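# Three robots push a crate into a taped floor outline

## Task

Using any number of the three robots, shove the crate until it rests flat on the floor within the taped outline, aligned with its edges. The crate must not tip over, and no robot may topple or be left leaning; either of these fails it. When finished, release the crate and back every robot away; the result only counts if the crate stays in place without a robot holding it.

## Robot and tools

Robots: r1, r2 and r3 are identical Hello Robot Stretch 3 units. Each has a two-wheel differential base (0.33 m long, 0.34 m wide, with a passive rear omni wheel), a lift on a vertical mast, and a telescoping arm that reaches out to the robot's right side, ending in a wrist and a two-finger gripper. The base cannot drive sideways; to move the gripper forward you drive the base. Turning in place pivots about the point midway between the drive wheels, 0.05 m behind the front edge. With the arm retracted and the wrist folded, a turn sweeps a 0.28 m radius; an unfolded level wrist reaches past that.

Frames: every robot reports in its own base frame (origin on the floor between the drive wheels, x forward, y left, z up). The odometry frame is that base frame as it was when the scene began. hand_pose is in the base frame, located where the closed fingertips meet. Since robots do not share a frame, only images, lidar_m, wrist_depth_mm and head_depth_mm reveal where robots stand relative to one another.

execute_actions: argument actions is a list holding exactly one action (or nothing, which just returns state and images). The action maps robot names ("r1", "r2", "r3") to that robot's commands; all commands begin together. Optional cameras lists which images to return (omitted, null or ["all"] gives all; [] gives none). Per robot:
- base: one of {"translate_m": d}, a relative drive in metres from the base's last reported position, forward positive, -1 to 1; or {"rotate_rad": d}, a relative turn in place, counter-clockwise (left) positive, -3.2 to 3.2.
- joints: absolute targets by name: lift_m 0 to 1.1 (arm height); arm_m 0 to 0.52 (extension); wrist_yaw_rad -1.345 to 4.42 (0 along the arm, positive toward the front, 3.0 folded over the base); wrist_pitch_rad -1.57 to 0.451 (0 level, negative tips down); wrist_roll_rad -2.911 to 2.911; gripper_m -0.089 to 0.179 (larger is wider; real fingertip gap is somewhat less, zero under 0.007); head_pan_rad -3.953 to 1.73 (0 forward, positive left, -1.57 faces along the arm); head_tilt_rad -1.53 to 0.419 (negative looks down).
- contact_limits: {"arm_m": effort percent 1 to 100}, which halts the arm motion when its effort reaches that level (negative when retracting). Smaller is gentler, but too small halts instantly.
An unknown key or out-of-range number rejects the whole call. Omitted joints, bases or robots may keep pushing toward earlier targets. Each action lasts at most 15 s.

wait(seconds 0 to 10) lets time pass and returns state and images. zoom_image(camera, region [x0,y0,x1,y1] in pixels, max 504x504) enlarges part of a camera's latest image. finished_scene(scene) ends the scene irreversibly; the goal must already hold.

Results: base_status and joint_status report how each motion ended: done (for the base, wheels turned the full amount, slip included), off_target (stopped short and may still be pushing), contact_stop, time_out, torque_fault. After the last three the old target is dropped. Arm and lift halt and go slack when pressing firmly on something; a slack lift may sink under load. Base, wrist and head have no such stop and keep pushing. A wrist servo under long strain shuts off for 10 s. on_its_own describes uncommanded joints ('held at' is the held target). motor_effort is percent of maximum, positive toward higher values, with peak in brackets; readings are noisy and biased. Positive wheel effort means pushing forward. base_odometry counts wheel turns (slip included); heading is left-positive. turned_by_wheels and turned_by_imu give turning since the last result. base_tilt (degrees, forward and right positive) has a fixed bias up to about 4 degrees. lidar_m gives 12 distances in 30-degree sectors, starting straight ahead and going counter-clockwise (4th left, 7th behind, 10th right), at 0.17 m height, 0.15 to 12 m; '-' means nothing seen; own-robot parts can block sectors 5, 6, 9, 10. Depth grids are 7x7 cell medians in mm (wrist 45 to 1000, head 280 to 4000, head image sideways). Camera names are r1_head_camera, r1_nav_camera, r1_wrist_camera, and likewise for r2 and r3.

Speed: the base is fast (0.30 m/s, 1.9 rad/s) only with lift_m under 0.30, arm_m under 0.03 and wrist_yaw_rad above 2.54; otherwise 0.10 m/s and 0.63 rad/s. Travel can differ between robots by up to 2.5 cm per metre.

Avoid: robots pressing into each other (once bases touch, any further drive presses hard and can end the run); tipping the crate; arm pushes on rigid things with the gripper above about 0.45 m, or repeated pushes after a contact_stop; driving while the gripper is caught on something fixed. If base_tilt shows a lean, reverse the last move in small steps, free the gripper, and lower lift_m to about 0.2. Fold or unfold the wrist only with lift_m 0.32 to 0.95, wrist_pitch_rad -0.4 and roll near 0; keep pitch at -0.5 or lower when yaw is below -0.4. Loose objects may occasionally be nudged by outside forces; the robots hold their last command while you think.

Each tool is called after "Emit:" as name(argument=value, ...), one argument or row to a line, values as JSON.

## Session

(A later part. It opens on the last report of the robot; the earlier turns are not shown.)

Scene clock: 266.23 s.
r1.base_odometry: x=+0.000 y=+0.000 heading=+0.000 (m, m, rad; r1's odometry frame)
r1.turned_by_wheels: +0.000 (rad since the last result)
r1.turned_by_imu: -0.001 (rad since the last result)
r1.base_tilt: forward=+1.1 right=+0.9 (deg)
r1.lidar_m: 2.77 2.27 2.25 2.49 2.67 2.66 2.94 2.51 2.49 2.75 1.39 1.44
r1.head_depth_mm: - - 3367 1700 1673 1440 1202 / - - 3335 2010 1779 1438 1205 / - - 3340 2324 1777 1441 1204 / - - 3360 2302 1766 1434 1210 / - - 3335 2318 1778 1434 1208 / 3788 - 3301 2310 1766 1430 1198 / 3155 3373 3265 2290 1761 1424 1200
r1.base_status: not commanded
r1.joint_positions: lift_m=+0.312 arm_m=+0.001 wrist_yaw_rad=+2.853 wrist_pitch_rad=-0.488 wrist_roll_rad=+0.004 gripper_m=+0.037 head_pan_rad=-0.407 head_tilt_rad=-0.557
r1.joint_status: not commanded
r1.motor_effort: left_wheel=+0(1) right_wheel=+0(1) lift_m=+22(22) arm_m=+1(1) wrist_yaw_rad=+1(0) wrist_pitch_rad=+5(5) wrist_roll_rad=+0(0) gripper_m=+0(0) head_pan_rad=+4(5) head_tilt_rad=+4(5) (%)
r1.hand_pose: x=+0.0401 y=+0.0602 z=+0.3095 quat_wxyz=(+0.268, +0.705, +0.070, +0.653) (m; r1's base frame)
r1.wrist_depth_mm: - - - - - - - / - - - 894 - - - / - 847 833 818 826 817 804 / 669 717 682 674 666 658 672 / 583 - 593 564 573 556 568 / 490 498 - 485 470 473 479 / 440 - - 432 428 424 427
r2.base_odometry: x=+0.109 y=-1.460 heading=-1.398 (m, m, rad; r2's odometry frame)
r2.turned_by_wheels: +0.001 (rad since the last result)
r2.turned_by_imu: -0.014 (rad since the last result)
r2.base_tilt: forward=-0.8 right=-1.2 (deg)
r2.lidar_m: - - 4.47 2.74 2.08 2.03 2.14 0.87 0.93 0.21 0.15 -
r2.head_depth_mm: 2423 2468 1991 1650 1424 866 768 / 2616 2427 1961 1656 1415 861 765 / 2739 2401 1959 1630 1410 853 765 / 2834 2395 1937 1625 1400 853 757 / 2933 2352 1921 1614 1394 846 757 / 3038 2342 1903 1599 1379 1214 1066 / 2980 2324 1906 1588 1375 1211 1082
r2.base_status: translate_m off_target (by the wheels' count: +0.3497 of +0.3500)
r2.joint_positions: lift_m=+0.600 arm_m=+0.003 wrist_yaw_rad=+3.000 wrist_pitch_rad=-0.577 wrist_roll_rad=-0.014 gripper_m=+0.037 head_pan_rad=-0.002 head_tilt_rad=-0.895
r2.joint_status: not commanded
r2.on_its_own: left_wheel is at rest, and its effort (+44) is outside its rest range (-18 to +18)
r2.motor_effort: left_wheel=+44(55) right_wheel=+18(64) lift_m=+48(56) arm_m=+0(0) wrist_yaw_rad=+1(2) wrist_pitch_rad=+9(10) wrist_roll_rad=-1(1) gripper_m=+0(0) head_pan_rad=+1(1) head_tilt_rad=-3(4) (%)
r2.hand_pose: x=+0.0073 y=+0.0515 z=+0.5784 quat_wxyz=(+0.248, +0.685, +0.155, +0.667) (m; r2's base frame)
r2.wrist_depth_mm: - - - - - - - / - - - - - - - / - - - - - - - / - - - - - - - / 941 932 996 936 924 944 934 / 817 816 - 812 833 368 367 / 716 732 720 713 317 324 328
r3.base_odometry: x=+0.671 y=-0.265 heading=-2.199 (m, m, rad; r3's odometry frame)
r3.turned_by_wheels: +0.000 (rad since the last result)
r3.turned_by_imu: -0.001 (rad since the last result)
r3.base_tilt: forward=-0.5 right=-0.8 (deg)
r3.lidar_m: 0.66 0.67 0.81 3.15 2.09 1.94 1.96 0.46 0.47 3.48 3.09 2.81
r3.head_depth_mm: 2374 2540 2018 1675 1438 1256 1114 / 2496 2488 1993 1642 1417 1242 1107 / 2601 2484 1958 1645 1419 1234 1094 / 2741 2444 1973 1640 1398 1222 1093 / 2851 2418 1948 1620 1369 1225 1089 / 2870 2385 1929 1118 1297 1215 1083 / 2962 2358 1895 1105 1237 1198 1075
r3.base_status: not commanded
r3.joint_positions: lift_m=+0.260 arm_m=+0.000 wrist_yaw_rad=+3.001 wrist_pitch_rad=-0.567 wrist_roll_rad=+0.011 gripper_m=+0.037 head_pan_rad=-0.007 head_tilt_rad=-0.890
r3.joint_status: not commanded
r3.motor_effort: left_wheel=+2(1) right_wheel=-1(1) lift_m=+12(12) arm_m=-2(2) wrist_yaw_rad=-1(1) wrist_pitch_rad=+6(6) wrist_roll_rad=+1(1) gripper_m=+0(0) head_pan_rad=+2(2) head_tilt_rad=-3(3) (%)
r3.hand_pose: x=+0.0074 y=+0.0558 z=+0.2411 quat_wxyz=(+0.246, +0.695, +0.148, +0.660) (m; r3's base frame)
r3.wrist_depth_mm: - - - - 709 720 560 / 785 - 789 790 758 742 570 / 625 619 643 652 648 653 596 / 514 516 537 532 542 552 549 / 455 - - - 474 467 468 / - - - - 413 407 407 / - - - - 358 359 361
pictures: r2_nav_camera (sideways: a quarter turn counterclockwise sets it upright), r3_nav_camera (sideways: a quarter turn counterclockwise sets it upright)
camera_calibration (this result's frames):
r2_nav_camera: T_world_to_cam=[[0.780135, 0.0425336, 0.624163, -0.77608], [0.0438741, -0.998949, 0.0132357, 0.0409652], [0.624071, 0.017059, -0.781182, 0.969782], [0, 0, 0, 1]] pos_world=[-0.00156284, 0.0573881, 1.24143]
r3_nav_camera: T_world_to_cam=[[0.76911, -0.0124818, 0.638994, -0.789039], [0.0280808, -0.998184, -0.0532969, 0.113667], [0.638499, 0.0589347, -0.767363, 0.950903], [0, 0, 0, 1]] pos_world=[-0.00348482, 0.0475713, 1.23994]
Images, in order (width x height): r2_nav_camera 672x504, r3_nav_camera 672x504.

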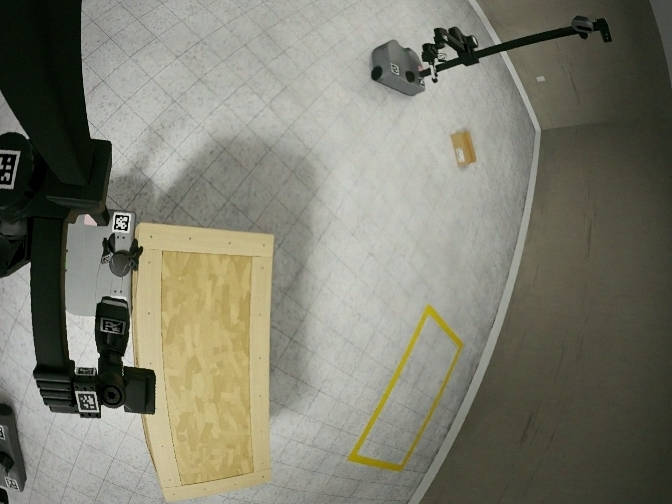

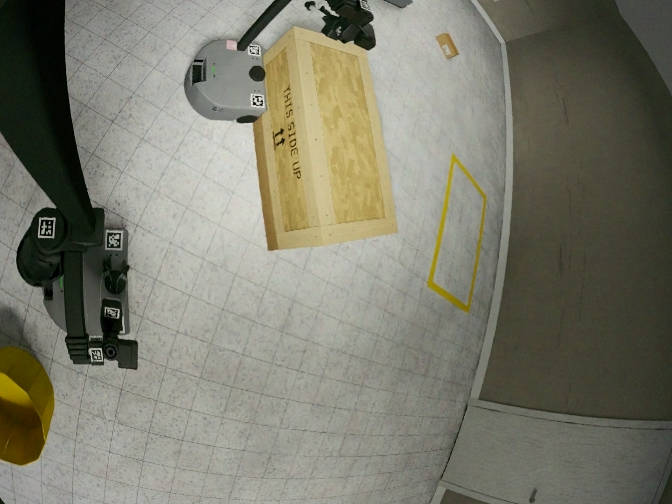

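Emit:
execute_actions(
  actions=[
    {"r2":{"base":{"translate_m":-0.02}},"r3":{"base":{"rotate_rad":0.95}}},
  ],
  cameras=[],
)

Emit:
execute_actions(
  actions=[
    {"r3":{"base":{"translate_m":0.516}}},
  ],
  cameras=[],
)

Emit:
execute_actions(
  actions=[
    {"r3":{"base":{"rotate_rad":-0.8},"joints":{"lift_m":0.6}}},
  ],
  cameras=["r2_nav_camera","r3_nav_camera"],
)

Scene clock: 351.30 s.
r1.base_odometry: x=+0.000 y=+0.000 heading=+0.000 (m, m, rad; r1's odometry frame)
r1.turned_by_wheels: +0.000 (rad since the last result)
r1.turned_by_imu: -0.001 (rad since the last result)
r1.base_tilt: forward=+1.2 right=+0.9 (deg)
r1.lidar_m: 2.77 2.27 2.26 2.48 2.68 2.66 2.93 2.51 2.49 2.75 1.39 1.44
r1.head_depth_mm: - - 3410 1699 1673 1441 1208 / - - 3350 2009 1782 1436 1203 / - - 3358 2326 1770 1442 1204 / - - 3307 2322 1763 1431 1206 / - - 3295 2290 1770 1432 1205 / 3766 - 3285 2309 1768 1435 1200 / 3150 3356 3291 2296 1763 1425 1201
r1.base_status: not commanded
r1.joint_positions: lift_m=+0.312 arm_m=+0.001 wrist_yaw_rad=+2.853 wrist_pitch_rad=-0.488 wrist_roll_rad=+0.004 gripper_m=+0.037 head_pan_rad=-0.407 head_tilt_rad=-0.557
r1.joint_status: not commanded
r1.motor_effort: left_wheel=+0(1) right_wheel=-1(1) lift_m=+23(22) arm_m=+1(1) wrist_yaw_rad=+0(0) wrist_pitch_rad=+5(5) wrist_roll_rad=+0(0) gripper_m=+0(0) head_pan_rad=+4(4) head_tilt_rad=+5(4) (%)
r1.hand_pose: x=+0.0401 y=+0.0602 z=+0.3095 quat_wxyz=(+0.268, +0.705, +0.070, +0.653) (m; r1's base frame)
r1.wrist_depth_mm: - - - - - - - / - - - 875 - - - / - 850 847 861 812 812 810 / 671 697 673 664 669 655 666 / 567 - 588 565 574 566 555 / 499 496 - 487 469 477 482 / 445 - - 426 427 427 420
r2.base_odometry: x=+0.105 y=-1.440 heading=-1.398 (m, m, rad; r2's odometry frame)
r2.turned_by_wheels: +0.000 (rad since the last result)
r2.turned_by_imu: -0.002 (rad since the last result)
r2.base_tilt: forward=-0.6 right=-1.1 (deg)
r2.lidar_m: - - 4.44 2.72 2.06 2.01 2.11 0.99 0.91 0.29 0.15 -
r2.head_depth_mm: 2459 2467 1977 1652 1418 863 781 / 2609 2413 1964 1648 1417 860 778 / 2767 2396 1932 1631 1403 854 775 / 2849 2372 1937 1626 1394 852 771 / 2961 2378 1914 1602 962 847 768 / 3090 2327 1893 1603 1388 1217 1063 / 3006 2328 1895 1586 1377 1213 1082
r2.base_status: done
r2.joint_positions: lift_m=+0.600 arm_m=+0.003 wrist_yaw_rad=+3.000 wrist_pitch_rad=-0.577 wrist_roll_rad=-0.014 gripper_m=+0.037 head_pan_rad=-0.002 head_tilt_rad=-0.895
r2.joint_status: not commanded
r2.motor_effort: left_wheel=+0(39) right_wheel=-1(18) lift_m=+48(48) arm_m=-1(0) wrist_yaw_rad=+0(0) wrist_pitch_rad=+9(10) wrist_roll_rad=-1(1) gripper_m=+0(0) head_pan_rad=+1(1) head_tilt_rad=-3(3) (%)
r2.hand_pose: x=+0.0073 y=+0.0515 z=+0.5784 quat_wxyz=(+0.248, +0.685, +0.155, +0.667) (m; r2's base frame)
r2.wrist_depth_mm: - - - - - - - / - - - - - - - / - - - - - - - / - - - - - - - / 941 935 950 940 949 959 928 / 819 810 - 817 836 367 366 / 724 731 714 722 315 323 328
r3.base_odometry: x=+0.671 y=-0.265 heading=-1.249 (m, m, rad; r3's odometry frame)
r3.turned_by_wheels: +0.950 (rad since the last result)
r3.turned_by_imu: +0.936 (rad since the last result)
r3.base_tilt: forward=-0.5 right=-0.8 (deg)
r3.lidar_m: 0.76 1.01 2.19 1.94 1.94 0.47 0.46 3.44 3.22 2.82 2.85 0.66
r3.head_depth_mm: 3421 2531 2027 1168 1062 1247 1110 / 3355 2494 1993 1155 1208 1245 1101 / 3366 2441 1369 1198 1352 1233 1095 / 3061 2460 1324 1325 1395 1229 1087 / 2896 2417 1313 1393 1362 1221 1086 / 3119 1066 1802 1404 1334 1219 1076 / 886 864 1907 1587 1381 1207 1077
r3.base_status: done
r3.joint_positions: lift_m=+0.260 arm_m=+0.000 wrist_yaw_rad=+3.001 wrist_pitch_rad=-0.567 wrist_roll_rad=+0.011 gripper_m=+0.037 head_pan_rad=-0.007 head_tilt_rad=-0.890
r3.joint_status: not commanded
r3.motor_effort: left_wheel=-2(6) right_wheel=+2(8) lift_m=+12(12) arm_m=-2(2) wrist_yaw_rad=+0(0) wrist_pitch_rad=+6(6) wrist_roll_rad=+1(1) gripper_m=-1(0) head_pan_rad=+2(3) head_tilt_rad=-3(3) (%)
r3.hand_pose: x=+0.0074 y=+0.0558 z=+0.2411 quat_wxyz=(+0.246, +0.695, +0.148, +0.660) (m; r3's base frame)
r3.wrist_depth_mm: - - - - - - - / 766 - 785 808 836 841 856 / 611 616 638 643 653 669 683 / 519 520 529 537 539 549 557 / 454 - - - 470 466 472 / - - - - 413 406 407 / - - - - 357 360 363
pictures: none
No camera images: the call's "cameras" was empty. Leave "cameras" out to get every camera's image.

Scene clock: 354.83 s.
r1.base_odometry: x=+0.000 y=+0.000 heading=+0.000 (m, m, rad; r1's odometry frame)
r1.turned_by_wheels: +0.000 (rad since the last result)
r1.turned_by_imu: -0.001 (rad since the last result)
r1.base_tilt: forward=+1.2 right=+0.8 (deg)
r1.lidar_m: 2.78 2.28 2.26 2.49 2.67 2.66 2.94 2.51 2.49 2.74 1.39 1.44
r1.head_depth_mm: - - 3372 1694 1680 1444 1205 / - - 3360 2021 1783 1441 1208 / - - 3325 2310 1770 1434 1202 / - - 3331 2328 1767 1441 1203 / - - 3330 2316 1765 1428 1203 / 3790 - 3275 2307 1767 1430 1204 / 3147 3296 3308 2296 1759 1426 1195
r1.base_status: not commanded
r1.joint_positions: lift_m=+0.312 arm_m=+0.001 wrist_yaw_rad=+2.853 wrist_pitch_rad=-0.488 wrist_roll_rad=+0.004 gripper_m=+0.037 head_pan_rad=-0.407 head_tilt_rad=-0.557
r1.joint_status: not commanded
r1.motor_effort: left_wheel=+0(0) right_wheel=+0(0) lift_m=+23(22) arm_m=+1(1) wrist_yaw_rad=+2(1) wrist_pitch_rad=+6(5) wrist_roll_rad=+0(0) gripper_m=+0(0) head_pan_rad=+4(4) head_tilt_rad=+5(5) (%)
r1.hand_pose: x=+0.0401 y=+0.0602 z=+0.3095 quat_wxyz=(+0.268, +0.705, +0.070, +0.653) (m; r1's base frame)
r1.wrist_depth_mm: - - - - - - - / - - - 891 - - - / - 848 850 813 826 823 815 / 681 688 658 678 662 664 658 / 575 - 595 555 566 552 549 / 496 494 - 486 477 483 478 / 444 - - 436 428 426 417
r2.base_odometry: x=+0.105 y=-1.440 heading=-1.398 (m, m, rad; r2's odometry frame)
r2.turned_by_wheels: +0.000 (rad since the last result)
r2.turned_by_imu: -0.001 (rad since the last result)
r2.base_tilt: forward=-0.7 right=-1.2 (deg)
r2.lidar_m: - - 4.43 2.73 2.06 2.01 2.13 0.48 0.41 0.29 0.15 -
r2.head_depth_mm: 2433 2440 1982 1668 1421 864 780 / 2600 2419 1971 1636 1413 857 779 / 2762 2411 1936 1631 1403 857 774 / 2844 2407 1940 1616 1411 852 770 / 2950 2353 1924 1610 962 844 767 / 3020 2328 1905 1602 1388 1214 1072 / 3019 2310 1887 1587 1376 1212 1085
r2.base_status: not commanded
r2.joint_positions: lift_m=+0.600 arm_m=+0.003 wrist_yaw_rad=+3.000 wrist_pitch_rad=-0.577 wrist_roll_rad=-0.014 gripper_m=+0.037 head_pan_rad=-0.002 head_tilt_rad=-0.895
r2.joint_status: not commanded
r2.motor_effort: left_wheel=+0(1) right_wheel=-1(1) lift_m=+48(48) arm_m=+0(0) wrist_yaw_rad=+0(1) wrist_pitch_rad=+9(9) wrist_roll_rad=-1(1) gripper_m=+0(0) head_pan_rad=+1(1) head_tilt_rad=-3(3) (%)
r2.hand_pose: x=+0.0073 y=+0.0515 z=+0.5784 quat_wxyz=(+0.248, +0.685, +0.155, +0.667) (m; r2's base frame)
r2.wrist_depth_mm: - - - - - - - / - - - - - - - / - - - - - - - / - - - - - - - / 946 958 954 924 935 924 932 / 808 815 - 829 819 366 362 / 722 732 719 733 317 325 330
r3.base_odometry: x=+0.834 y=-0.755 heading=-1.249 (m, m, rad; r3's odometry frame)
r3.turned_by_wheels: +0.000 (rad since the last result)
r3.turned_by_imu: +0.001 (rad since the last result)
r3.base_tilt: forward=-0.6 right=-0.8 (deg)
r3.lidar_m: 0.34 0.42 2.31 2.05 2.05 1.08 0.97 3.95 3.07 0.34 0.29 0.29
r3.head_depth_mm: 3421 2520 1998 1674 992 869 782 / 3389 2503 2009 1657 992 866 886 / 3311 2463 1981 1143 984 875 1061 / 3079 2364 1953 1140 921 1046 1100 / 2799 2253 1955 1630 568 1071 1072 / 3093 2359 1914 1590 497 1060 1034 / 3096 2360 1903 1561 519 1062 1045
r3.base_status: done
r3.joint_positions: lift_m=+0.260 arm_m=+0.000 wrist_yaw_rad=+3.001 wrist_pitch_rad=-0.567 wrist_roll_rad=+0.011 gripper_m=+0.037 head_pan_rad=-0.007 head_tilt_rad=-0.890
r3.joint_status: not commanded
r3.motor_effort: left_wheel=-2(4) right_wheel=+2(8) lift_m=+12(12) arm_m=-2(2) wrist_yaw_rad=-1(1) wrist_pitch_rad=+6(6) wrist_roll_rad=+1(1) gripper_m=-1(0) head_pan_rad=+2(2) head_tilt_rad=-3(3) (%)
r3.hand_pose: x=+0.0074 y=+0.0558 z=+0.2411 quat_wxyz=(+0.246, +0.695, +0.148, +0.660) (m; r3's base frame)
r3.wrist_depth_mm: - - - - - - - / 770 - 809 821 820 827 856 / 614 604 635 649 648 385 392 / 512 521 536 536 504 319 320 / 459 - - - 422 299 272 / - - - - 403 334 273 / - - - - 360 353 303
pictures: none
No camera images: the call's "cameras" was empty. Leave "cameras" out to get every camera's image.

Scene clock: 358.77 s.
r1.base_odometry: x=+0.000 y=+0.000 heading=+0.000 (m, m, rad; r1's odometry frame)
r1.turned_by_wheels: +0.000 (rad since the last result)
r1.turned_by_imu: -0.001 (rad since the last result)
r1.base_tilt: forward=+1.2 right=+0.8 (deg)
r1.lidar_m: 2.78 2.27 2.26 2.49 2.67 2.66 2.94 2.51 2.49 2.75 1.39 1.44
r1.head_depth_mm: - - 3385 1704 1672 1445 1207 / - - 3365 2009 1778 1441 1206 / - - 3331 2319 1780 1434 1202 / - - 3350 2305 1767 1429 1201 / - - 3318 2317 1770 1425 1207 / 3806 - 3316 2314 1770 1423 1199 / 3156 3336 3282 2286 1767 1422 1199
r1.base_status: not commanded
r1.joint_positions: lift_m=+0.312 arm_m=+0.001 wrist_yaw_rad=+2.853 wrist_pitch_rad=-0.488 wrist_roll_rad=+0.004 gripper_m=+0.037 head_pan_rad=-0.407 head_tilt_rad=-0.557
r1.joint_status: not commanded
r1.motor_effort: left_wheel=+1(0) right_wheel=+0(0) lift_m=+22(22) arm_m=+1(1) wrist_yaw_rad=+0(0) wrist_pitch_rad=+5(6) wrist_roll_rad=+0(0) gripper_m=+0(1) head_pan_rad=+4(4) head_tilt_rad=+5(5) (%)
r1.hand_pose: x=+0.0401 y=+0.0602 z=+0.3095 quat_wxyz=(+0.268, +0.705, +0.070, +0.653) (m; r1's base frame)
r1.wrist_depth_mm: - - - - - - - / - - - 888 - - - / - 838 849 824 818 829 783 / 685 710 661 667 678 666 664 / 585 - 585 571 564 558 557 / 497 498 - 482 468 487 479 / 445 - - 434 428 421 420
r2.base_odometry: x=+0.105 y=-1.440 heading=-1.398 (m, m, rad; r2's odometry frame)
r2.turned_by_wheels: +0.000 (rad since the last result)
r2.turned_by_imu: -0.001 (rad since the last result)
r2.base_tilt: forward=-0.7 right=-1.3 (deg)
r2.lidar_m: - - 4.43 2.72 2.06 2.01 2.13 0.36 0.37 0.29 0.15 -
r2.head_depth_mm: 2463 2467 1972 1662 1425 864 779 / 2575 2436 1964 1653 1416 859 777 / 2770 2403 1944 1626 1397 855 777 / 2856 2377 1926 1621 1398 850 768 / 2930 2365 1911 1601 962 845 769 / 3044 2350 1901 1609 1379 1217 1067 / 2995 2294 1887 1583 1372 1208 1087
r2.base_status: not commanded
r2.joint_positions: lift_m=+0.600 arm_m=+0.003 wrist_yaw_rad=+3.000 wrist_pitch_rad=-0.577 wrist_roll_rad=-0.014 gripper_m=+0.037 head_pan_rad=-0.002 head_tilt_rad=-0.895
r2.joint_status: not commanded
r2.motor_effort: left_wheel=+0(1) right_wheel=-1(1) lift_m=+48(48) arm_m=-1(1) wrist_yaw_rad=+1(1) wrist_pitch_rad=+10(9) wrist_roll_rad=-1(1) gripper_m=+0(0) head_pan_rad=+1(1) head_tilt_rad=-3(4) (%)
r2.hand_pose: x=+0.0073 y=+0.0515 z=+0.5784 quat_wxyz=(+0.248, +0.685, +0.155, +0.667) (m; r2's base frame)
r2.wrist_depth_mm: - - - - - - - / - - - - - - - / - - - - - - - / - - - - - - - / 915 941 964 975 942 946 938 / 810 818 - 814 844 365 367 / 747 729 728 706 317 327 329
r3.base_odometry: x=+0.834 y=-0.755 heading=-2.049 (m, m, rad; r3's odometry frame)
r3.turned_by_wheels: -0.800 (rad since the last result)
r3.turned_by_imu: -0.789 (rad since the last result)
r3.base_tilt: forward=-0.5 right=-0.8 (deg)
r3.lidar_m: 0.29 0.30 0.41 0.53 2.11 2.05 2.14 0.97 1.04 3.77 0.43 0.31
r3.head_depth_mm: 2346 2496 2020 1661 1437 1230 1111 / 2489 2515 1994 1675 988 916 1106 / 2664 2451 1974 1643 983 910 1102 / 2807 2458 1957 1639 976 905 1086 / 2930 2398 1938 1641 967 897 1095 / 3005 2369 1915 1616 963 892 1062 / 3127 2360 1907 1602 952 883 942
r3.base_status: done
r3.joint_positions: lift_m=+0.600 arm_m=+0.000 wrist_yaw_rad=+3.001 wrist_pitch_rad=-0.567 wrist_roll_rad=+0.011 gripper_m=+0.037 head_pan_rad=-0.007 head_tilt_rad=-0.890
r3.joint_status: all done
r3.motor_effort: left_wheel=+1(6) right_wheel=-1(5) lift_m=+23(25) arm_m=-2(2) wrist_yaw_rad=-1(0) wrist_pitch_rad=+7(6) wrist_roll_rad=+1(1) gripper_m=+0(1) head_pan_rad=+1(2) head_tilt_rad=-3(3) (%)
r3.hand_pose: x=+0.0074 y=+0.0558 z=+0.5804 quat_wxyz=(+0.246, +0.695, +0.148, +0.660) (m; r3's base frame)
r3.wrist_depth_mm: - - - - - - - / - - - - - - - / - - - - 625 571 584 / - - - 770 673 473 480 / 841 850 - 684 644 430 410 / 753 739 - 587 602 429 353 / 649 665 658 646 655 439 325
pictures: r2_nav_camera (sideways: a quarter turn counterclockwise sets it upright), r3_nav_camera (sideways: a quarter turn counterclockwise sets it upright)
camera_calibration (this result's frames):
r2_nav_camera: T_world_to_cam=[[0.780135, 0.0425336, 0.624163, -0.776079], [0.0438741, -0.998949, 0.0132357, 0.0409652], [0.62407, 0.017059, -0.781182, 0.969782], [0, 0, 0, 1]] pos_world=[-0.00156285, 0.0573881, 1.24143]
r3_nav_camera: T_world_to_cam=[[0.769129, -0.0124501, 0.638972, -0.78901], [0.0281206, -0.998183, -0.0532979, 0.113669], [0.638475, 0.0589612, -0.767381, 0.950926], [0, 0, 0, 1]] pos_world=[-0.00348856, 0.0475709, 1.23994]
Images, in order (width x height): r2_nav_camera 672x504, r3_nav_camera 672x504.

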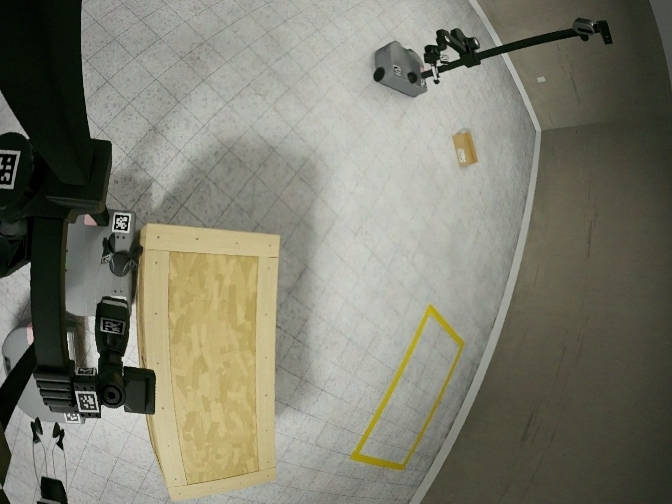

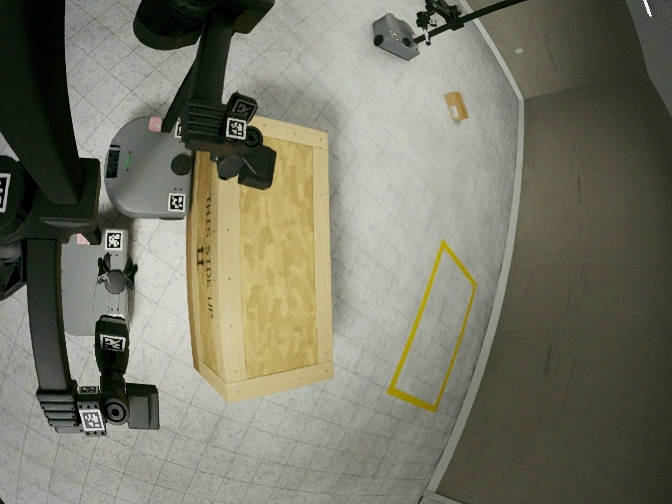

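Emit:
execute_actions(
  actions=[
    {"r3":{"base":{"translate_m":-0.2}}},
  ],
  cameras=[],
)

Emit:
execute_actions(
  actions=[
    {"r3":{"base":{"rotate_rad":-0.35}}},
  ],
  cameras=[],
)

Emit:
execute_actions(
  actions=[
    {"r3":{"base":{"translate_m":0.25}}},
  ],
  cameras=[],
)

Emit:
execute_actions(
  actions=[
    {"r3":{"base":{"rotate_rad":0.35}}},
  ],
  cameras=["r2_nav_camera","r3_nav_camera"],
)

Scene clock: 385.50 s.
r1.base_odometry: x=+0.000 y=+0.000 heading=+0.000 (m, m, rad; r1's odometry frame)
r1.turned_by_wheels: +0.000 (rad since the last result)
r1.turned_by_imu: -0.001 (rad since the last result)
r1.base_tilt: forward=+1.2 right=+0.8 (deg)
r1.lidar_m: 2.78 2.27 2.26 2.49 2.67 2.66 2.93 2.51 2.49 2.75 1.39 1.44
r1.head_depth_mm: - - 3373 1707 1674 1440 1207 / - - 3367 2026 1777 1434 1206 / - - 3364 2306 1782 1431 1208 / - - 3397 2328 1771 1436 1204 / - - 3320 2323 1773 1439 1199 / 3747 - 3290 2286 1761 1428 1196 / 3133 3388 3331 2301 1774 1427 1197
r1.base_status: not commanded
r1.joint_positions: lift_m=+0.312 arm_m=+0.001 wrist_yaw_rad=+2.853 wrist_pitch_rad=-0.488 wrist_roll_rad=+0.004 gripper_m=+0.037 head_pan_rad=-0.407 head_tilt_rad=-0.557
r1.joint_status: not commanded
r1.motor_effort: left_wheel=+0(1) right_wheel=-1(1) lift_m=+22(22) arm_m=+1(1) wrist_yaw_rad=+2(0) wrist_pitch_rad=+5(5) wrist_roll_rad=+0(0) gripper_m=+0(0) head_pan_rad=+4(4) head_tilt_rad=+4(4) (%)
r1.hand_pose: x=+0.0401 y=+0.0602 z=+0.3095 quat_wxyz=(+0.268, +0.705, +0.070, +0.653) (m; r1's base frame)
r1.wrist_depth_mm: - - - - - - - / - - - 909 - - - / - 840 855 816 816 832 820 / 669 697 685 677 665 652 662 / 575 - 591 569 574 563 566 / 491 493 - 478 476 484 477 / 443 - - 430 428 426 424
r2.base_odometry: x=+0.105 y=-1.440 heading=-1.398 (m, m, rad; r2's odometry frame)
r2.turned_by_wheels: +0.000 (rad since the last result)
r2.turned_by_imu: -0.002 (rad since the last result)
r2.base_tilt: forward=-0.7 right=-1.1 (deg)
r2.lidar_m: - - 4.41 2.72 2.06 2.01 2.12 0.52 0.54 0.29 0.15 -
r2.head_depth_mm: 2451 2442 1975 1647 1422 863 780 / 2607 2453 1952 1644 1408 863 780 / 2765 2398 1953 1624 1416 855 773 / 2847 2387 1929 1624 1394 850 773 / 2933 2342 1911 1613 963 843 770 / 3037 2316 1893 1595 1380 1215 1069 / 3019 2320 1883 1590 1371 1211 1081
r2.base_status: not commanded
r2.joint_positions: lift_m=+0.600 arm_m=+0.003 wrist_yaw_rad=+3.000 wrist_pitch_rad=-0.577 wrist_roll_rad=-0.014 gripper_m=+0.037 head_pan_rad=-0.002 head_tilt_rad=-0.895
r2.joint_status: not commanded
r2.motor_effort: left_wheel=+1(1) right_wheel=+0(0) lift_m=+48(48) arm_m=+0(0) wrist_yaw_rad=+1(0) wrist_pitch_rad=+9(10) wrist_roll_rad=-1(1) gripper_m=+0(0) head_pan_rad=+1(1) head_tilt_rad=-4(3) (%)
r2.hand_pose: x=+0.0073 y=+0.0515 z=+0.5784 quat_wxyz=(+0.248, +0.685, +0.155, +0.667) (m; r2's base frame)
r2.wrist_depth_mm: - - - - - - - / - - - - - - - / - - - - - - - / - - - - - - - / 932 934 944 961 937 967 925 / 819 829 - 825 823 363 363 / 730 716 696 729 317 324 325
r3.base_odometry: x=+0.926 y=-0.577 heading=-2.049 (m, m, rad; r3's odometry frame)
r3.turned_by_wheels: +0.000 (rad since the last result)
r3.turned_by_imu: -0.001 (rad since the last result)
r3.base_tilt: forward=-0.5 right=-0.8 (deg)
r3.lidar_m: 0.49 0.51 0.54 2.59 1.92 1.87 1.96 0.82 0.82 4.01 2.96 0.52
r3.head_depth_mm: 2500 2508 2002 1679 1441 1256 1109 / 2646 2500 1991 1236 1069 1247 1102 / 2842 2444 1974 1143 1043 1241 1101 / 2947 2440 1959 1133 1040 1232 1094 / 3025 2400 1936 1132 1033 1228 1087 / 3140 2388 1917 1118 1023 1177 1082 / 3059 2325 1901 1088 1017 1051 1006
r3.base_status: done
r3.joint_positions: lift_m=+0.600 arm_m=+0.000 wrist_yaw_rad=+3.001 wrist_pitch_rad=-0.567 wrist_roll_rad=+0.011 gripper_m=+0.037 head_pan_rad=-0.007 head_tilt_rad=-0.890
r3.joint_status: not commanded
r3.motor_effort: left_wheel=+2(3) right_wheel=-1(3) lift_m=+23(23) arm_m=-2(2) wrist_yaw_rad=+0(1) wrist_pitch_rad=+6(6) wrist_roll_rad=+1(1) gripper_m=+1(0) head_pan_rad=+2(3) head_tilt_rad=-3(3) (%)
r3.hand_pose: x=+0.0074 y=+0.0558 z=+0.5804 quat_wxyz=(+0.246, +0.695, +0.148, +0.660) (m; r3's base frame)
r3.wrist_depth_mm: - - - - - - - / - - - - - - - / - - - - - 653 589 / - - - - 800 673 505 / 824 843 - 856 686 662 495 / 743 732 - 752 619 633 505 / 651 665 661 683 677 664 514
pictures: none
No camera images: the call's "cameras" was empty. Leave "cameras" out to get every camera's image.

Scene clock: 387.03 s.
r1.base_odometry: x=+0.000 y=+0.000 heading=+0.000 (m, m, rad; r1's odometry frame)
r1.turned_by_wheels: +0.000 (rad since the last result)
r1.turned_by_imu: +0.000 (rad since the last result)
r1.base_tilt: forward=+1.2 right=+0.9 (deg)
r1.lidar_m: 2.77 2.27 2.26 2.49 2.68 2.66 2.94 2.51 2.50 2.75 1.39 1.44
r1.head_depth_mm: - - 3387 1702 1677 1433 1207 / - - 3359 2017 1786 1437 1211 / - - 3332 2292 1779 1435 1200 / - - 3296 2316 1766 1432 1203 / - - 3327 2299 1767 1432 1206 / 3773 - 3269 2290 1760 1432 1196 / 3132 3285 3323 2284 1767 1419 1199
r1.base_status: not commanded
r1.joint_positions: lift_m=+0.312 arm_m=+0.001 wrist_yaw_rad=+2.853 wrist_pitch_rad=-0.488 wrist_roll_rad=+0.004 gripper_m=+0.037 head_pan_rad=-0.407 head_tilt_rad=-0.557
r1.joint_status: not commanded
r1.motor_effort: left_wheel=+1(0) right_wheel=+0(1) lift_m=+22(22) arm_m=+1(1) wrist_yaw_rad=+0(0) wrist_pitch_rad=+5(5) wrist_roll_rad=+0(0) gripper_m=-1(1) head_pan_rad=+4(5) head_tilt_rad=+5(5) (%)
r1.hand_pose: x=+0.0401 y=+0.0602 z=+0.3095 quat_wxyz=(+0.268, +0.705, +0.070, +0.653) (m; r1's base frame)
r1.wrist_depth_mm: - - - - - - - / - - - 889 - - - / - 850 835 844 833 834 807 / 662 699 681 678 668 662 646 / 573 - 590 562 580 558 547 / 493 506 - 497 465 484 476 / 442 - - 435 423 426 416
r2.base_odometry: x=+0.105 y=-1.440 heading=-1.398 (m, m, rad; r2's odometry frame)
r2.turned_by_wheels: +0.000 (rad since the last result)
r2.turned_by_imu: +0.000 (rad since the last result)
r2.base_tilt: forward=-0.7 right=-1.1 (deg)
r2.lidar_m: - - 4.41 2.72 2.06 2.01 2.12 0.47 0.54 0.29 0.15 -
r2.head_depth_mm: 2440 2459 1968 1653 1431 862 780 / 2581 2444 1951 1634 1422 858 778 / 2772 2393 1961 1631 1400 861 776 / 2888 2388 1928 1623 1399 852 773 / 2972 2354 1933 1617 960 845 765 / 3039 2331 1908 1597 1381 1220 1071 / 2994 2312 1884 1585 1376 1206 1081
r2.base_status: not commanded
r2.joint_positions: lift_m=+0.600 arm_m=+0.003 wrist_yaw_rad=+3.000 wrist_pitch_rad=-0.577 wrist_roll_rad=-0.014 gripper_m=+0.037 head_pan_rad=-0.002 head_tilt_rad=-0.895
r2.joint_status: not commanded
r2.motor_effort: left_wheel=+1(0) right_wheel=-1(0) lift_m=+48(48) arm_m=+0(1) wrist_yaw_rad=+1(0) wrist_pitch_rad=+9(9) wrist_roll_rad=-1(1) gripper_m=+0(0) head_pan_rad=+1(1) head_tilt_rad=-4(3) (%)
r2.hand_pose: x=+0.0073 y=+0.0515 z=+0.5784 quat_wxyz=(+0.248, +0.685, +0.155, +0.667) (m; r2's base frame)
r2.wrist_depth_mm: - - - - - - - / - - - - - - - / - - - - - - - / - - - - - - - / 941 951 983 946 950 943 924 / 814 821 - 821 845 364 367 / 712 740 711 725 320 323 326
r3.base_odometry: x=+0.926 y=-0.577 heading=-2.399 (m, m, rad; r3's odometry frame)
r3.turned_by_wheels: -0.350 (rad since the last result)
r3.turned_by_imu: -0.346 (rad since the last result)
r3.base_tilt: forward=-0.5 right=-0.8 (deg)
r3.lidar_m: 0.50 0.49 0.54 0.61 2.25 1.88 1.88 2.11 0.82 0.96 3.49 2.91
r3.head_depth_mm: 2464 2546 2010 1679 1433 1248 1107 / 2527 2508 1985 1653 1414 1238 1106 / 2588 2486 2002 1647 1385 1241 1096 / 2626 2459 1958 1131 1131 1229 1098 / 2674 2436 1940 1126 1029 1219 1093 / 2722 2367 1914 1114 999 1187 1084 / 2756 2344 1896 1113 970 1137 1045
r3.base_status: done
r3.joint_positions: lift_m=+0.600 arm_m=+0.000 wrist_yaw_rad=+3.001 wrist_pitch_rad=-0.567 wrist_roll_rad=+0.011 gripper_m=+0.037 head_pan_rad=-0.007 head_tilt_rad=-0.890
r3.joint_status: not commanded
r3.motor_effort: left_wheel=+3(4) right_wheel=-1(4) lift_m=+23(23) arm_m=-2(2) wrist_yaw_rad=+0(1) wrist_pitch_rad=+6(6) wrist_roll_rad=+1(1) gripper_m=-1(0) head_pan_rad=+3(2) head_tilt_rad=-3(3) (%)
r3.hand_pose: x=+0.0074 y=+0.0558 z=+0.5804 quat_wxyz=(+0.246, +0.695, +0.148, +0.660) (m; r3's base frame)
r3.wrist_depth_mm: - - - - - - - / - - - - 750 731 - / - - - - 711 593 582 / - - - 777 766 566 479 / 831 831 - 699 716 605 466 / 735 742 - 716 766 645 497 / 660 664 662 683 684 661 523
pictures: none
No camera images: the call's "cameras" was empty. Leave "cameras" out to get every camera's image.

Scene clock: 390.87 s.
r1.base_odometry: x=+0.000 y=+0.000 heading=+0.000 (m, m, rad; r1's odometry frame)
r1.turned_by_wheels: +0.000 (rad since the last result)
r1.turned_by_imu: -0.001 (rad since the last result)
r1.base_tilt: forward=+1.2 right=+0.8 (deg)
r1.lidar_m: 2.78 2.27 2.26 2.49 2.68 2.65 2.94 2.50 2.50 2.75 1.39 1.44
r1.head_depth_mm: - - 3393 1697 1666 1446 1214 / - - 3386 2004 1773 1430 1202 / - - 3383 2327 1780 1439 1204 / - - 3342 2309 1777 1427 1206 / - - 3332 2313 1760 1425 1203 / 3806 - 3280 2303 1766 1425 1192 / 3147 3373 3325 2302 1763 1429 1198
r1.base_status: not commanded
r1.joint_positions: lift_m=+0.312 arm_m=+0.001 wrist_yaw_rad=+2.853 wrist_pitch_rad=-0.488 wrist_roll_rad=+0.004 gripper_m=+0.037 head_pan_rad=-0.407 head_tilt_rad=-0.557
r1.joint_status: not commanded
r1.motor_effort: left_wheel=+0(0) right_wheel=+0(0) lift_m=+22(22) arm_m=+1(1) wrist_yaw_rad=+1(1) wrist_pitch_rad=+5(5) wrist_roll_rad=+0(0) gripper_m=+0(0) head_pan_rad=+4(5) head_tilt_rad=+5(6) (%)
r1.hand_pose: x=+0.0401 y=+0.0602 z=+0.3095 quat_wxyz=(+0.268, +0.705, +0.070, +0.653) (m; r1's base frame)
r1.wrist_depth_mm: - - - - - - - / - - - 889 - - - / - 860 855 817 823 809 816 / 659 705 690 672 673 660 654 / 573 - 587 555 565 560 552 / 499 499 - 492 473 484 481 / 444 - - 438 421 421 420
r2.base_odometry: x=+0.105 y=-1.440 heading=-1.398 (m, m, rad; r2's odometry frame)
r2.turned_by_wheels: +0.000 (rad since the last result)
r2.turned_by_imu: -0.001 (rad since the last result)
r2.base_tilt: forward=-0.7 right=-1.1 (deg)
r2.lidar_m: - - 4.42 2.72 2.06 2.01 2.12 1.39 0.36 0.29 0.15 -
r2.head_depth_mm: 2436 2452 1967 1654 1419 863 777 / 2621 2464 1955 1648 1416 857 779 / 2748 2386 1953 1628 1414 859 775 / 2865 2393 1937 1629 1402 852 769 / 2951 2340 1912 1610 961 844 768 / 3062 2327 1902 1602 1387 1218 1065 / 2987 2304 1882 1579 1376 1210 1083
r2.base_status: not commanded
r2.joint_positions: lift_m=+0.600 arm_m=+0.003 wrist_yaw_rad=+3.000 wrist_pitch_rad=-0.577 wrist_roll_rad=-0.014 gripper_m=+0.037 head_pan_rad=-0.002 head_tilt_rad=-0.895
r2.joint_status: not commanded
r2.motor_effort: left_wheel=+0(1) right_wheel=+0(1) lift_m=+48(48) arm_m=+0(0) wrist_yaw_rad=+0(0) wrist_pitch_rad=+9(9) wrist_roll_rad=-1(1) gripper_m=+0(0) head_pan_rad=+2(1) head_tilt_rad=-4(3) (%)
r2.hand_pose: x=+0.0073 y=+0.0515 z=+0.5784 quat_wxyz=(+0.248, +0.685, +0.155, +0.667) (m; r2's base frame)
r2.wrist_depth_mm: - - - - - - - / - - - - - - - / - - - - - - - / - - - - - - - / 918 941 961 918 935 953 930 / 806 825 - 812 837 366 366 / 722 728 705 729 316 326 324
r3.base_odometry: x=+0.742 y=-0.746 heading=-2.399 (m, m, rad; r3's odometry frame)
r3.turned_by_wheels: +0.000 (rad since the last result)
r3.turned_by_imu: +0.000 (rad since the last result)
r3.base_tilt: forward=-0.6 right=-0.8 (deg)
r3.lidar_m: 0.26 0.26 0.29 0.44 2.54 2.13 2.13 2.39 0.95 3.87 3.20 0.33
r3.head_depth_mm: 2275 2456 2027 1674 1439 1252 1106 / 2289 2511 1991 1678 1426 1236 1107 / 2340 2482 1962 1653 1398 1194 1099 / 2385 2437 1956 1624 973 898 1091 / 2439 2380 1928 1608 970 877 1083 / 2504 2365 1921 1614 967 845 1046 / 2569 2327 1909 1594 958 837 996
r3.base_status: done
r3.joint_positions: lift_m=+0.600 arm_m=+0.000 wrist_yaw_rad=+3.001 wrist_pitch_rad=-0.567 wrist_roll_rad=+0.011 gripper_m=+0.037 head_pan_rad=-0.007 head_tilt_rad=-0.890
r3.joint_status: not commanded
r3.motor_effort: left_wheel=+2(5) right_wheel=-1(3) lift_m=+23(23) arm_m=-2(2) wrist_yaw_rad=-1(0) wrist_pitch_rad=+6(6) wrist_roll_rad=+1(1) gripper_m=-1(0) head_pan_rad=+3(3) head_tilt_rad=-3(3) (%)
r3.hand_pose: x=+0.0074 y=+0.0558 z=+0.5804 quat_wxyz=(+0.246, +0.695, +0.148, +0.660) (m; r3's base frame)
r3.wrist_depth_mm: - - - - - - - / - - - 704 716 - - / - - - 617 568 571 - / - - 779 693 481 483 477 / 830 852 - 688 453 401 407 / 746 732 - 739 451 373 356 / 658 658 663 678 614 378 315
pictures: none
No camera images: the call's "cameras" was empty. Leave "cameras" out to get every camera's image.

Scene clock: 392.47 s.
r1.base_odometry: x=+0.000 y=+0.000 heading=+0.000 (m, m, rad; r1's odometry frame)
r1.turned_by_wheels: +0.000 (rad since the last result)
r1.turned_by_imu: +0.000 (rad since the last result)
r1.base_tilt: forward=+1.2 right=+0.8 (deg)
r1.lidar_m: 2.78 2.27 2.26 2.49 2.68 2.66 2.93 2.51 2.49 2.75 1.39 1.44
r1.head_depth_mm: - - 3445 1699 1673 1436 1202 / - - 3391 2005 1768 1435 1205 / - - 3368 2327 1772 1434 1201 / - - 3386 2312 1771 1438 1205 / - - 3318 2291 1765 1428 1201 / 3794 - 3351 2300 1755 1443 1194 / 3156 3338 3308 2312 1751 1416 1200
r1.base_status: not commanded
r1.joint_positions: lift_m=+0.312 arm_m=+0.001 wrist_yaw_rad=+2.853 wrist_pitch_rad=-0.488 wrist_roll_rad=+0.004 gripper_m=+0.037 head_pan_rad=-0.407 head_tilt_rad=-0.557
r1.joint_status: not commanded
r1.motor_effort: left_wheel=+0(0) right_wheel=-1(0) lift_m=+22(22) arm_m=+1(1) wrist_yaw_rad=-1(0) wrist_pitch_rad=+5(5) wrist_roll_rad=+0(0) gripper_m=+0(1) head_pan_rad=+4(4) head_tilt_rad=+5(5) (%)
r1.hand_pose: x=+0.0401 y=+0.0602 z=+0.3095 quat_wxyz=(+0.268, +0.705, +0.070, +0.653) (m; r1's base frame)
r1.wrist_depth_mm: - - - - - - - / - - - 883 - - - / - 857 814 825 824 798 818 / 675 722 686 685 660 668 660 / 578 - 579 569 577 563 551 / 497 503 - 483 472 480 475 / 443 - - 436 425 426 424
r2.base_odometry: x=+0.105 y=-1.440 heading=-1.398 (m, m, rad; r2's odometry frame)
r2.turned_by_wheels: +0.000 (rad since the last result)
r2.turned_by_imu: +0.000 (rad since the last result)
r2.base_tilt: forward=-0.8 right=-1.1 (deg)
r2.lidar_m: - - 4.42 2.72 2.06 2.01 2.12 1.39 0.40 0.29 0.15 -
r2.head_depth_mm: 2445 2445 1981 1655 1430 862 781 / 2613 2414 1953 1635 1419 857 778 / 2762 2408 1949 1645 1399 855 773 / 2848 2372 1919 1622 1400 854 774 / 2948 2347 1911 1614 960 848 767 / 3025 2344 1899 1595 1383 1215 1063 / 3030 2327 1890 1591 1375 1210 1084
r2.base_status: not commanded
r2.joint_positions: lift_m=+0.600 arm_m=+0.003 wrist_yaw_rad=+3.000 wrist_pitch_rad=-0.577 wrist_roll_rad=-0.014 gripper_m=+0.037 head_pan_rad=-0.002 head_tilt_rad=-0.895
r2.joint_status: not commanded
r2.motor_effort: left_wheel=+0(1) right_wheel=+0(1) lift_m=+48(48) arm_m=+0(1) wrist_yaw_rad=+0(1) wrist_pitch_rad=+10(10) wrist_roll_rad=-1(1) gripper_m=+0(0) head_pan_rad=+1(1) head_tilt_rad=-4(3) (%)
r2.hand_pose: x=+0.0073 y=+0.0515 z=+0.5784 quat_wxyz=(+0.248, +0.685, +0.155, +0.667) (m; r2's base frame)
r2.wrist_depth_mm: - - - - - - - / - - - - - - - / - - - - - - - / - - - - - - - / 945 937 987 925 939 925 955 / 840 821 - 810 830 366 366 / 730 729 711 736 317 322 326
r3.base_odometry: x=+0.742 y=-0.746 heading=-2.049 (m, m, rad; r3's odometry frame)
r3.turned_by_wheels: +0.350 (rad since the last result)
r3.turned_by_imu: +0.346 (rad since the last result)
r3.base_tilt: forward=-0.7 right=-0.8 (deg)
r3.lidar_m: 0.26 0.27 0.36 0.60 2.19 2.13 2.23 0.95 3.87 3.67 2.71 0.27
r3.head_depth_mm: 2281 2468 2014 1686 1436 1257 1110 / 2434 2506 1990 1662 1396 1187 1097 / 2562 2484 1981 1649 984 889 1103 / 2724 2422 1951 1638 976 885 1089 / 2864 2393 1928 1623 967 880 1086 / 2995 2369 1946 1599 959 873 1085 / 3056 2370 1912 1593 955 861 1045
r3.base_status: done
r3.joint_positions: lift_m=+0.600 arm_m=+0.000 wrist_yaw_rad=+3.001 wrist_pitch_rad=-0.567 wrist_roll_rad=+0.011 gripper_m=+0.037 head_pan_rad=-0.007 head_tilt_rad=-0.890
r3.joint_status: not commanded
r3.motor_effort: left_wheel=-2(4) right_wheel=+3(4) lift_m=+23(23) arm_m=-2(2) wrist_yaw_rad=-2(2) wrist_pitch_rad=+6(6) wrist_roll_rad=+1(1) gripper_m=+0(0) head_pan_rad=+3(2) head_tilt_rad=-3(3) (%)
r3.hand_pose: x=+0.0074 y=+0.0558 z=+0.5804 quat_wxyz=(+0.246, +0.695, +0.148, +0.660) (m; r3's base frame)
r3.wrist_depth_mm: - - - - - - - / - - - - - 721 - / - - - - 615 576 583 / - - 965 795 593 476 483 / 845 855 - 684 571 417 408 / 723 739 - 711 541 381 355 / 650 658 654 683 669 388 315
pictures: r2_nav_camera (sideways: a quarter turn counterclockwise sets it upright), r3_nav_camera (sideways: a quarter turn counterclockwise sets it upright)
camera_calibration (this result's frames):
r2_nav_camera: T_world_to_cam=[[0.780135, 0.0425336, 0.624163, -0.77608], [0.0438741, -0.998949, 0.0132357, 0.0409652], [0.624071, 0.017059, -0.781182, 0.969782], [0, 0, 0, 1]] pos_world=[-0.00156284, 0.0573881, 1.24143]
r3_nav_camera: T_world_to_cam=[[0.769129, -0.0124502, 0.638973, -0.78901], [0.0281205, -0.998183, -0.0532978, 0.113669], [0.638475, 0.0589612, -0.767381, 0.950926], [0, 0, 0, 1]] pos_world=[-0.00348854, 0.0475709, 1.23994]
Images, in order (width x height): r2_nav_camera 672x504, r3_nav_camera 672x504.

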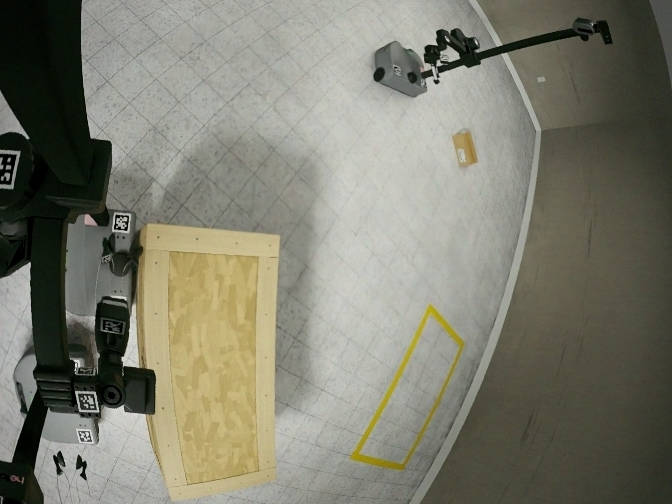

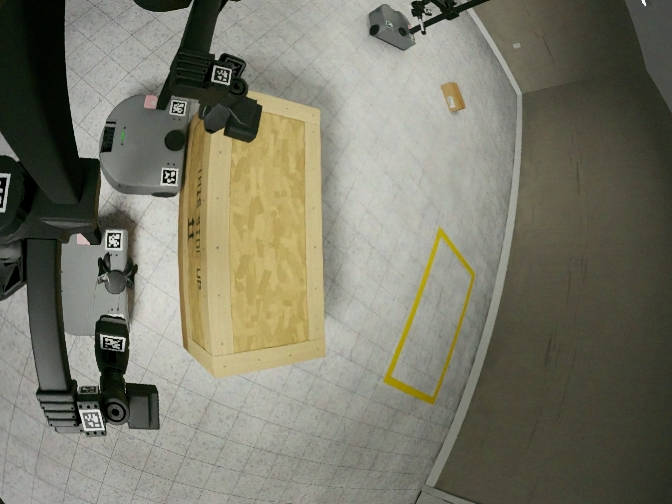

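Emit:
execute_actions(
  actions=[
    {"r3":{"base":{"translate_m":0.2}}},
  ],
  cameras=[],
)

Emit:
execute_actions(
  actions=[
    {"r3":{"base":{"translate_m":0.1}},"r2":{"base":{"translate_m":0.14}}},
  ],
  cameras=["r2_nav_camera","r3_nav_camera"],
)

Scene clock: 409.80 s.
r1.base_odometry: x=+0.000 y=+0.000 heading=+0.000 (m, m, rad; r1's odometry frame)
r1.turned_by_wheels: +0.000 (rad since the last result)
r1.turned_by_imu: -0.001 (rad since the last result)
r1.base_tilt: forward=+1.1 right=+0.9 (deg)
r1.lidar_m: 2.77 2.27 2.26 2.49 2.67 2.66 2.93 2.51 2.50 2.74 1.39 1.44
r1.head_depth_mm: - - 3354 1706 1684 1446 1204 / - - 3353 2004 1773 1440 1214 / - - 3351 2325 1776 1436 1199 / - - 3351 2303 1773 1424 1203 / - - 3271 2287 1775 1430 1199 / 3733 - 3301 2292 1752 1434 1199 / 3159 3341 3327 2311 1752 1428 1193
r1.base_status: not commanded
r1.joint_positions: lift_m=+0.312 arm_m=+0.001 wrist_yaw_rad=+2.853 wrist_pitch_rad=-0.488 wrist_roll_rad=+0.004 gripper_m=+0.037 head_pan_rad=-0.407 head_tilt_rad=-0.557
r1.joint_status: not commanded
r1.motor_effort: left_wheel=+1(0) right_wheel=+0(0) lift_m=+23(22) arm_m=+1(1) wrist_yaw_rad=+0(1) wrist_pitch_rad=+5(5) wrist_roll_rad=+0(0) gripper_m=+0(0) head_pan_rad=+4(4) head_tilt_rad=+5(5) (%)
r1.hand_pose: x=+0.0401 y=+0.0602 z=+0.3095 quat_wxyz=(+0.268, +0.705, +0.070, +0.653) (m; r1's base frame)
r1.wrist_depth_mm: - - - - - - - / - - - 891 - - - / - 854 818 813 818 844 803 / 682 708 683 667 669 659 662 / 579 - 590 566 566 557 557 / 489 498 - 495 474 487 488 / 446 - - 432 425 424 423
r2.base_odometry: x=+0.105 y=-1.440 heading=-1.398 (m, m, rad; r2's odometry frame)
r2.turned_by_wheels: +0.000 (rad since the last result)
r2.turned_by_imu: -0.002 (rad since the last result)
r2.base_tilt: forward=-0.6 right=-1.2 (deg)
r2.lidar_m: - - 4.42 2.72 2.06 2.01 2.13 1.39 1.40 0.29 0.15 -
r2.head_depth_mm: 2452 2465 1974 1650 1425 867 781 / 2601 2420 1946 1650 1406 860 779 / 2751 2419 1946 1628 1403 856 774 / 2888 2376 1927 1628 1397 852 773 / 2988 2372 1905 1615 964 844 769 / 3049 2357 1896 1599 1383 1211 1067 / 2996 2320 1883 1597 1373 1209 1079
r2.base_status: not commanded
r2.joint_positions: lift_m=+0.600 arm_m=+0.003 wrist_yaw_rad=+3.000 wrist_pitch_rad=-0.577 wrist_roll_rad=-0.014 gripper_m=+0.037 head_pan_rad=-0.002 head_tilt_rad=-0.895
r2.joint_status: not commanded
r2.motor_effort: left_wheel=+1(1) right_wheel=-1(0) lift_m=+48(48) arm_m=+0(1) wrist_yaw_rad=+0(0) wrist_pitch_rad=+10(10) wrist_roll_rad=-1(1) gripper_m=+0(1) head_pan_rad=+0(1) head_tilt_rad=-3(4) (%)
r2.hand_pose: x=+0.0073 y=+0.0515 z=+0.5784 quat_wxyz=(+0.248, +0.685, +0.155, +0.667) (m; r2's base frame)
r2.wrist_depth_mm: - - - - - - - / - - - - - - - / - - - - - - - / - - - - - - - / 923 925 968 940 966 921 952 / 804 804 - 815 826 372 363 / 720 746 715 724 319 326 329
r3.base_odometry: x=+0.650 y=-0.924 heading=-2.049 (m, m, rad; r3's odometry frame)
r3.turned_by_wheels: +0.000 (rad since the last result)
r3.turned_by_imu: +0.000 (rad since the last result)
r3.base_tilt: forward=-0.6 right=-0.8 (deg)
r3.lidar_m: - - 0.15 0.22 2.35 2.29 2.40 1.12 4.00 0.25 0.15 -
r3.head_depth_mm: 2136 2366 2023 1676 1431 1248 1110 / 2257 2432 2000 1664 1421 1176 778 / 2408 2467 1956 1636 1416 859 765 / 2565 2425 1954 1630 1403 856 761 / 2750 2406 1946 1614 1390 849 755 / 2873 2385 1909 1612 1394 843 751 / 3011 2362 1900 1592 1385 839 747
r3.base_status: done
r3.joint_positions: lift_m=+0.600 arm_m=+0.000 wrist_yaw_rad=+3.001 wrist_pitch_rad=-0.567 wrist_roll_rad=+0.011 gripper_m=+0.037 head_pan_rad=-0.007 head_tilt_rad=-0.890
r3.joint_status: not commanded
r3.motor_effort: left_wheel=-2(2) right_wheel=+2(6) lift_m=+23(23) arm_m=-2(2) wrist_yaw_rad=+0(2) wrist_pitch_rad=+6(6) wrist_roll_rad=+1(1) gripper_m=+0(0) head_pan_rad=+3(2) head_tilt_rad=-3(3) (%)
r3.hand_pose: x=+0.0074 y=+0.0558 z=+0.5804 quat_wxyz=(+0.246, +0.695, +0.148, +0.660) (m; r3's base frame)
r3.wrist_depth_mm: - - - - - - - / - - - - 713 - - / - - - 583 572 589 - / - - 774 496 473 476 - / 829 822 - 557 404 406 406 / 727 718 - 568 359 353 354 / 652 656 665 486 306 312 314
pictures: none
No camera images: the call's "cameras" was empty. Leave "cameras" out to get every camera's image.

Scene clock: 412.87 s.
r1.base_odometry: x=+0.000 y=+0.000 heading=+0.000 (m, m, rad; r1's odometry frame)
r1.turned_by_wheels: +0.000 (rad since the last result)
r1.turned_by_imu: +0.000 (rad since the last result)
r1.base_tilt: forward=+1.2 right=+0.8 (deg)
r1.lidar_m: 2.78 2.27 2.26 2.49 2.67 2.66 2.93 2.51 2.49 2.75 1.38 1.43
r1.head_depth_mm: - - 3380 1708 1670 1440 1206 / - - 3342 1999 1777 1436 1204 / - - 3408 2310 1773 1433 1203 / - - 3333 2306 1774 1436 1201 / - - 3345 2280 1768 1429 1194 / 3790 - 3320 2290 1765 1429 1203 / 3175 3337 3259 2297 1760 1426 1198
r1.base_status: not commanded
r1.joint_positions: lift_m=+0.312 arm_m=+0.001 wrist_yaw_rad=+2.853 wrist_pitch_rad=-0.488 wrist_roll_rad=+0.004 gripper_m=+0.037 head_pan_rad=-0.407 head_tilt_rad=-0.557
r1.joint_status: not commanded
r1.motor_effort: left_wheel=+0(1) right_wheel=+0(0) lift_m=+22(22) arm_m=+1(1) wrist_yaw_rad=+0(1) wrist_pitch_rad=+5(5) wrist_roll_rad=+0(0) gripper_m=+0(0) head_pan_rad=+4(4) head_tilt_rad=+4(5) (%)
r1.hand_pose: x=+0.0401 y=+0.0602 z=+0.3095 quat_wxyz=(+0.268, +0.705, +0.070, +0.653) (m; r1's base frame)
r1.wrist_depth_mm: - - - - - - - / - - - 871 - - - / - 835 819 820 824 809 837 / 686 704 665 665 684 651 657 / 571 - 582 565 564 555 555 / 490 505 - 480 471 479 475 / 443 - - 433 425 423 421
r2.base_odometry: x=+0.130 y=-1.578 heading=-1.397 (m, m, rad; r2's odometry frame)
r2.turned_by_wheels: +0.001 (rad since the last result)
r2.turned_by_imu: -0.001 (rad since the last result)
r2.base_tilt: forward=-0.8 right=-1.2 (deg)
r2.lidar_m: - - 4.52 2.75 2.09 2.04 2.15 1.41 1.42 0.21 0.15 -
r2.head_depth_mm: 2435 2468 1978 1661 1425 865 770 / 2623 2415 1970 1638 1422 861 765 / 2737 2403 1934 1640 1408 857 763 / 2824 2382 1940 1615 1398 848 760 / 2989 2370 1917 1619 1391 847 757 / 3011 2358 1892 1600 1378 1209 1070 / 2974 2312 1882 1597 1377 1216 1083
r2.base_status: translate_m off_target (by the wheels' count: +0.1397 of +0.1400)
r2.joint_positions: lift_m=+0.600 arm_m=+0.003 wrist_yaw_rad=+3.000 wrist_pitch_rad=-0.577 wrist_roll_rad=-0.014 gripper_m=+0.037 head_pan_rad=-0.002 head_tilt_rad=-0.894
r2.joint_status: not commanded
r2.on_its_own: left_wheel is at rest, and its effort (+46) is outside its rest range (-18 to +18); right_wheel is at rest, and its effort (+27) is outside its rest range (-18 to +18)
r2.motor_effort: left_wheel=+46(51) right_wheel=+27(59) lift_m=+47(48) arm_m=+0(0) wrist_yaw_rad=+0(2) wrist_pitch_rad=+9(9) wrist_roll_rad=-1(1) gripper_m=+0(1) head_pan_rad=+1(1) head_tilt_rad=-4(4) (%)
r2.hand_pose: x=+0.0073 y=+0.0516 z=+0.5785 quat_wxyz=(+0.248, +0.685, +0.155, +0.667) (m; r2's base frame)
r2.wrist_depth_mm: - - - - - - - / - - - - - - - / - - - - - - - / - - - - - - - / 962 950 957 945 931 929 940 / 825 824 - 823 829 369 366 / 724 719 718 711 317 325 327
r3.base_odometry: x=+0.604 y=-1.012 heading=-2.049 (m, m, rad; r3's odometry frame)
r3.turned_by_wheels: +0.000 (rad since the last result)
r3.turned_by_imu: +0.025 (rad since the last result)
r3.base_tilt: forward=-0.7 right=-0.8 (deg)
r3.lidar_m: - - 0.15 0.21 2.36 2.30 2.44 1.13 3.99 0.20 0.15 -
r3.head_depth_mm: 2154 2383 2002 1682 1436 1253 1109 / 2271 2447 1984 1649 1419 909 766 / 2421 2428 1967 1644 1400 862 765 / 2596 2407 1957 1626 1407 852 758 / 2760 2387 1923 1618 1389 849 756 / 2850 2375 1897 1597 1377 844 749 / 3038 2323 1886 1578 1369 835 747
r3.base_status: translate_m off_target (by the wheels' count: +0.0997 of +0.1000)
r3.joint_positions: lift_m=+0.600 arm_m=+0.000 wrist_yaw_rad=+3.000 wrist_pitch_rad=-0.570 wrist_roll_rad=+0.011 gripper_m=+0.037 head_pan_rad=-0.006 head_tilt_rad=-0.894
r3.joint_status: not commanded
r3.on_its_own: left_wheel is at rest, and its effort (+31) is outside its rest range (-18 to +18); right_wheel is at rest, and its effort (+30) is outside its rest range (-18 to +18)
r3.motor_effort: left_wheel=+31(58) right_wheel=+30(54) lift_m=+18(23) arm_m=-2(2) wrist_yaw_rad=+0(3) wrist_pitch_rad=+8(9) wrist_roll_rad=+1(1) gripper_m=+0(0) head_pan_rad=+2(2) head_tilt_rad=-2(3) (%)
r3.hand_pose: x=+0.0073 y=+0.0553 z=+0.5801 quat_wxyz=(+0.247, +0.694, +0.149, +0.659) (m; r3's base frame)
r3.wrist_depth_mm: - - - - - - - / - - - - - - - / - - - 577 564 591 - / - - 771 497 462 473 - / 833 845 - 559 405 399 407 / 730 728 - 559 358 351 353 / 647 658 662 450 306 313 315
pictures: r2_nav_camera (sideways: a quarter turn counterclockwise sets it upright), r3_nav_camera (sideways: a quarter turn counterclockwise sets it upright)
camera_calibration (this result's frames):
r2_nav_camera: T_world_to_cam=[[0.779732, 0.0425343, 0.624667, -0.776733], [0.0438654, -0.998949, 0.0132653, 0.0409266], [0.624575, 0.0170579, -0.780779, 0.969255], [0, 0, 0, 1]] pos_world=[-0.00152379, 0.057388, 1.24143]
r3_nav_camera: T_world_to_cam=[[0.771894, -0.011895, 0.63564, -0.784685], [0.0286314, -0.99816, -0.0534477, 0.11386], [0.635107, 0.0594552, -0.770133, 0.954525], [0, 0, 0, 1]] pos_world=[-0.00379169, 0.0475653, 1.23997]
Images, in order (width x height): r2_nav_camera 672x504, r3_nav_camera 672x504.

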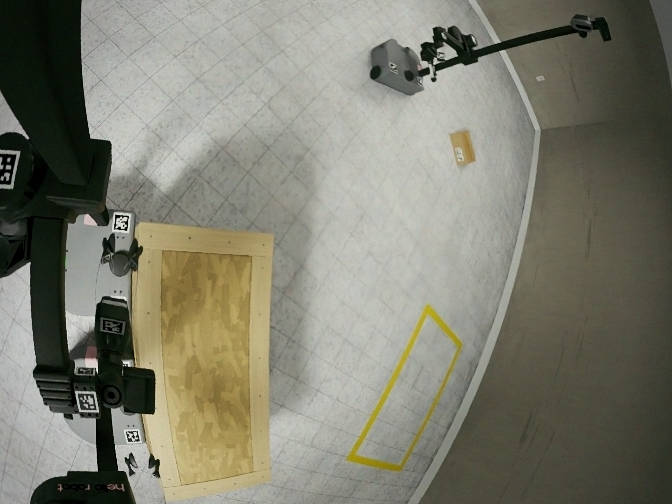

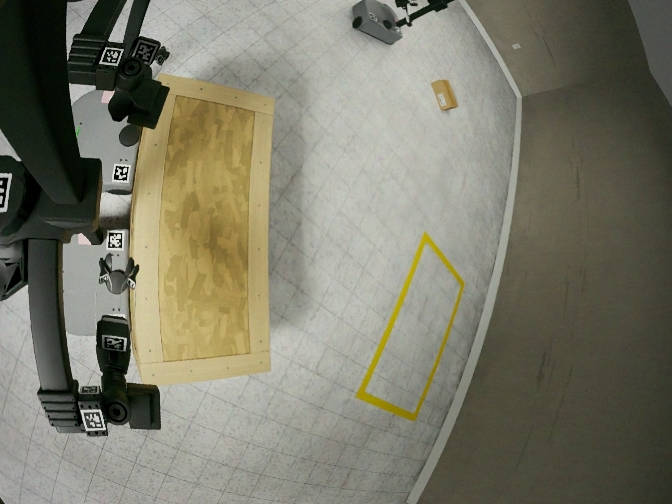

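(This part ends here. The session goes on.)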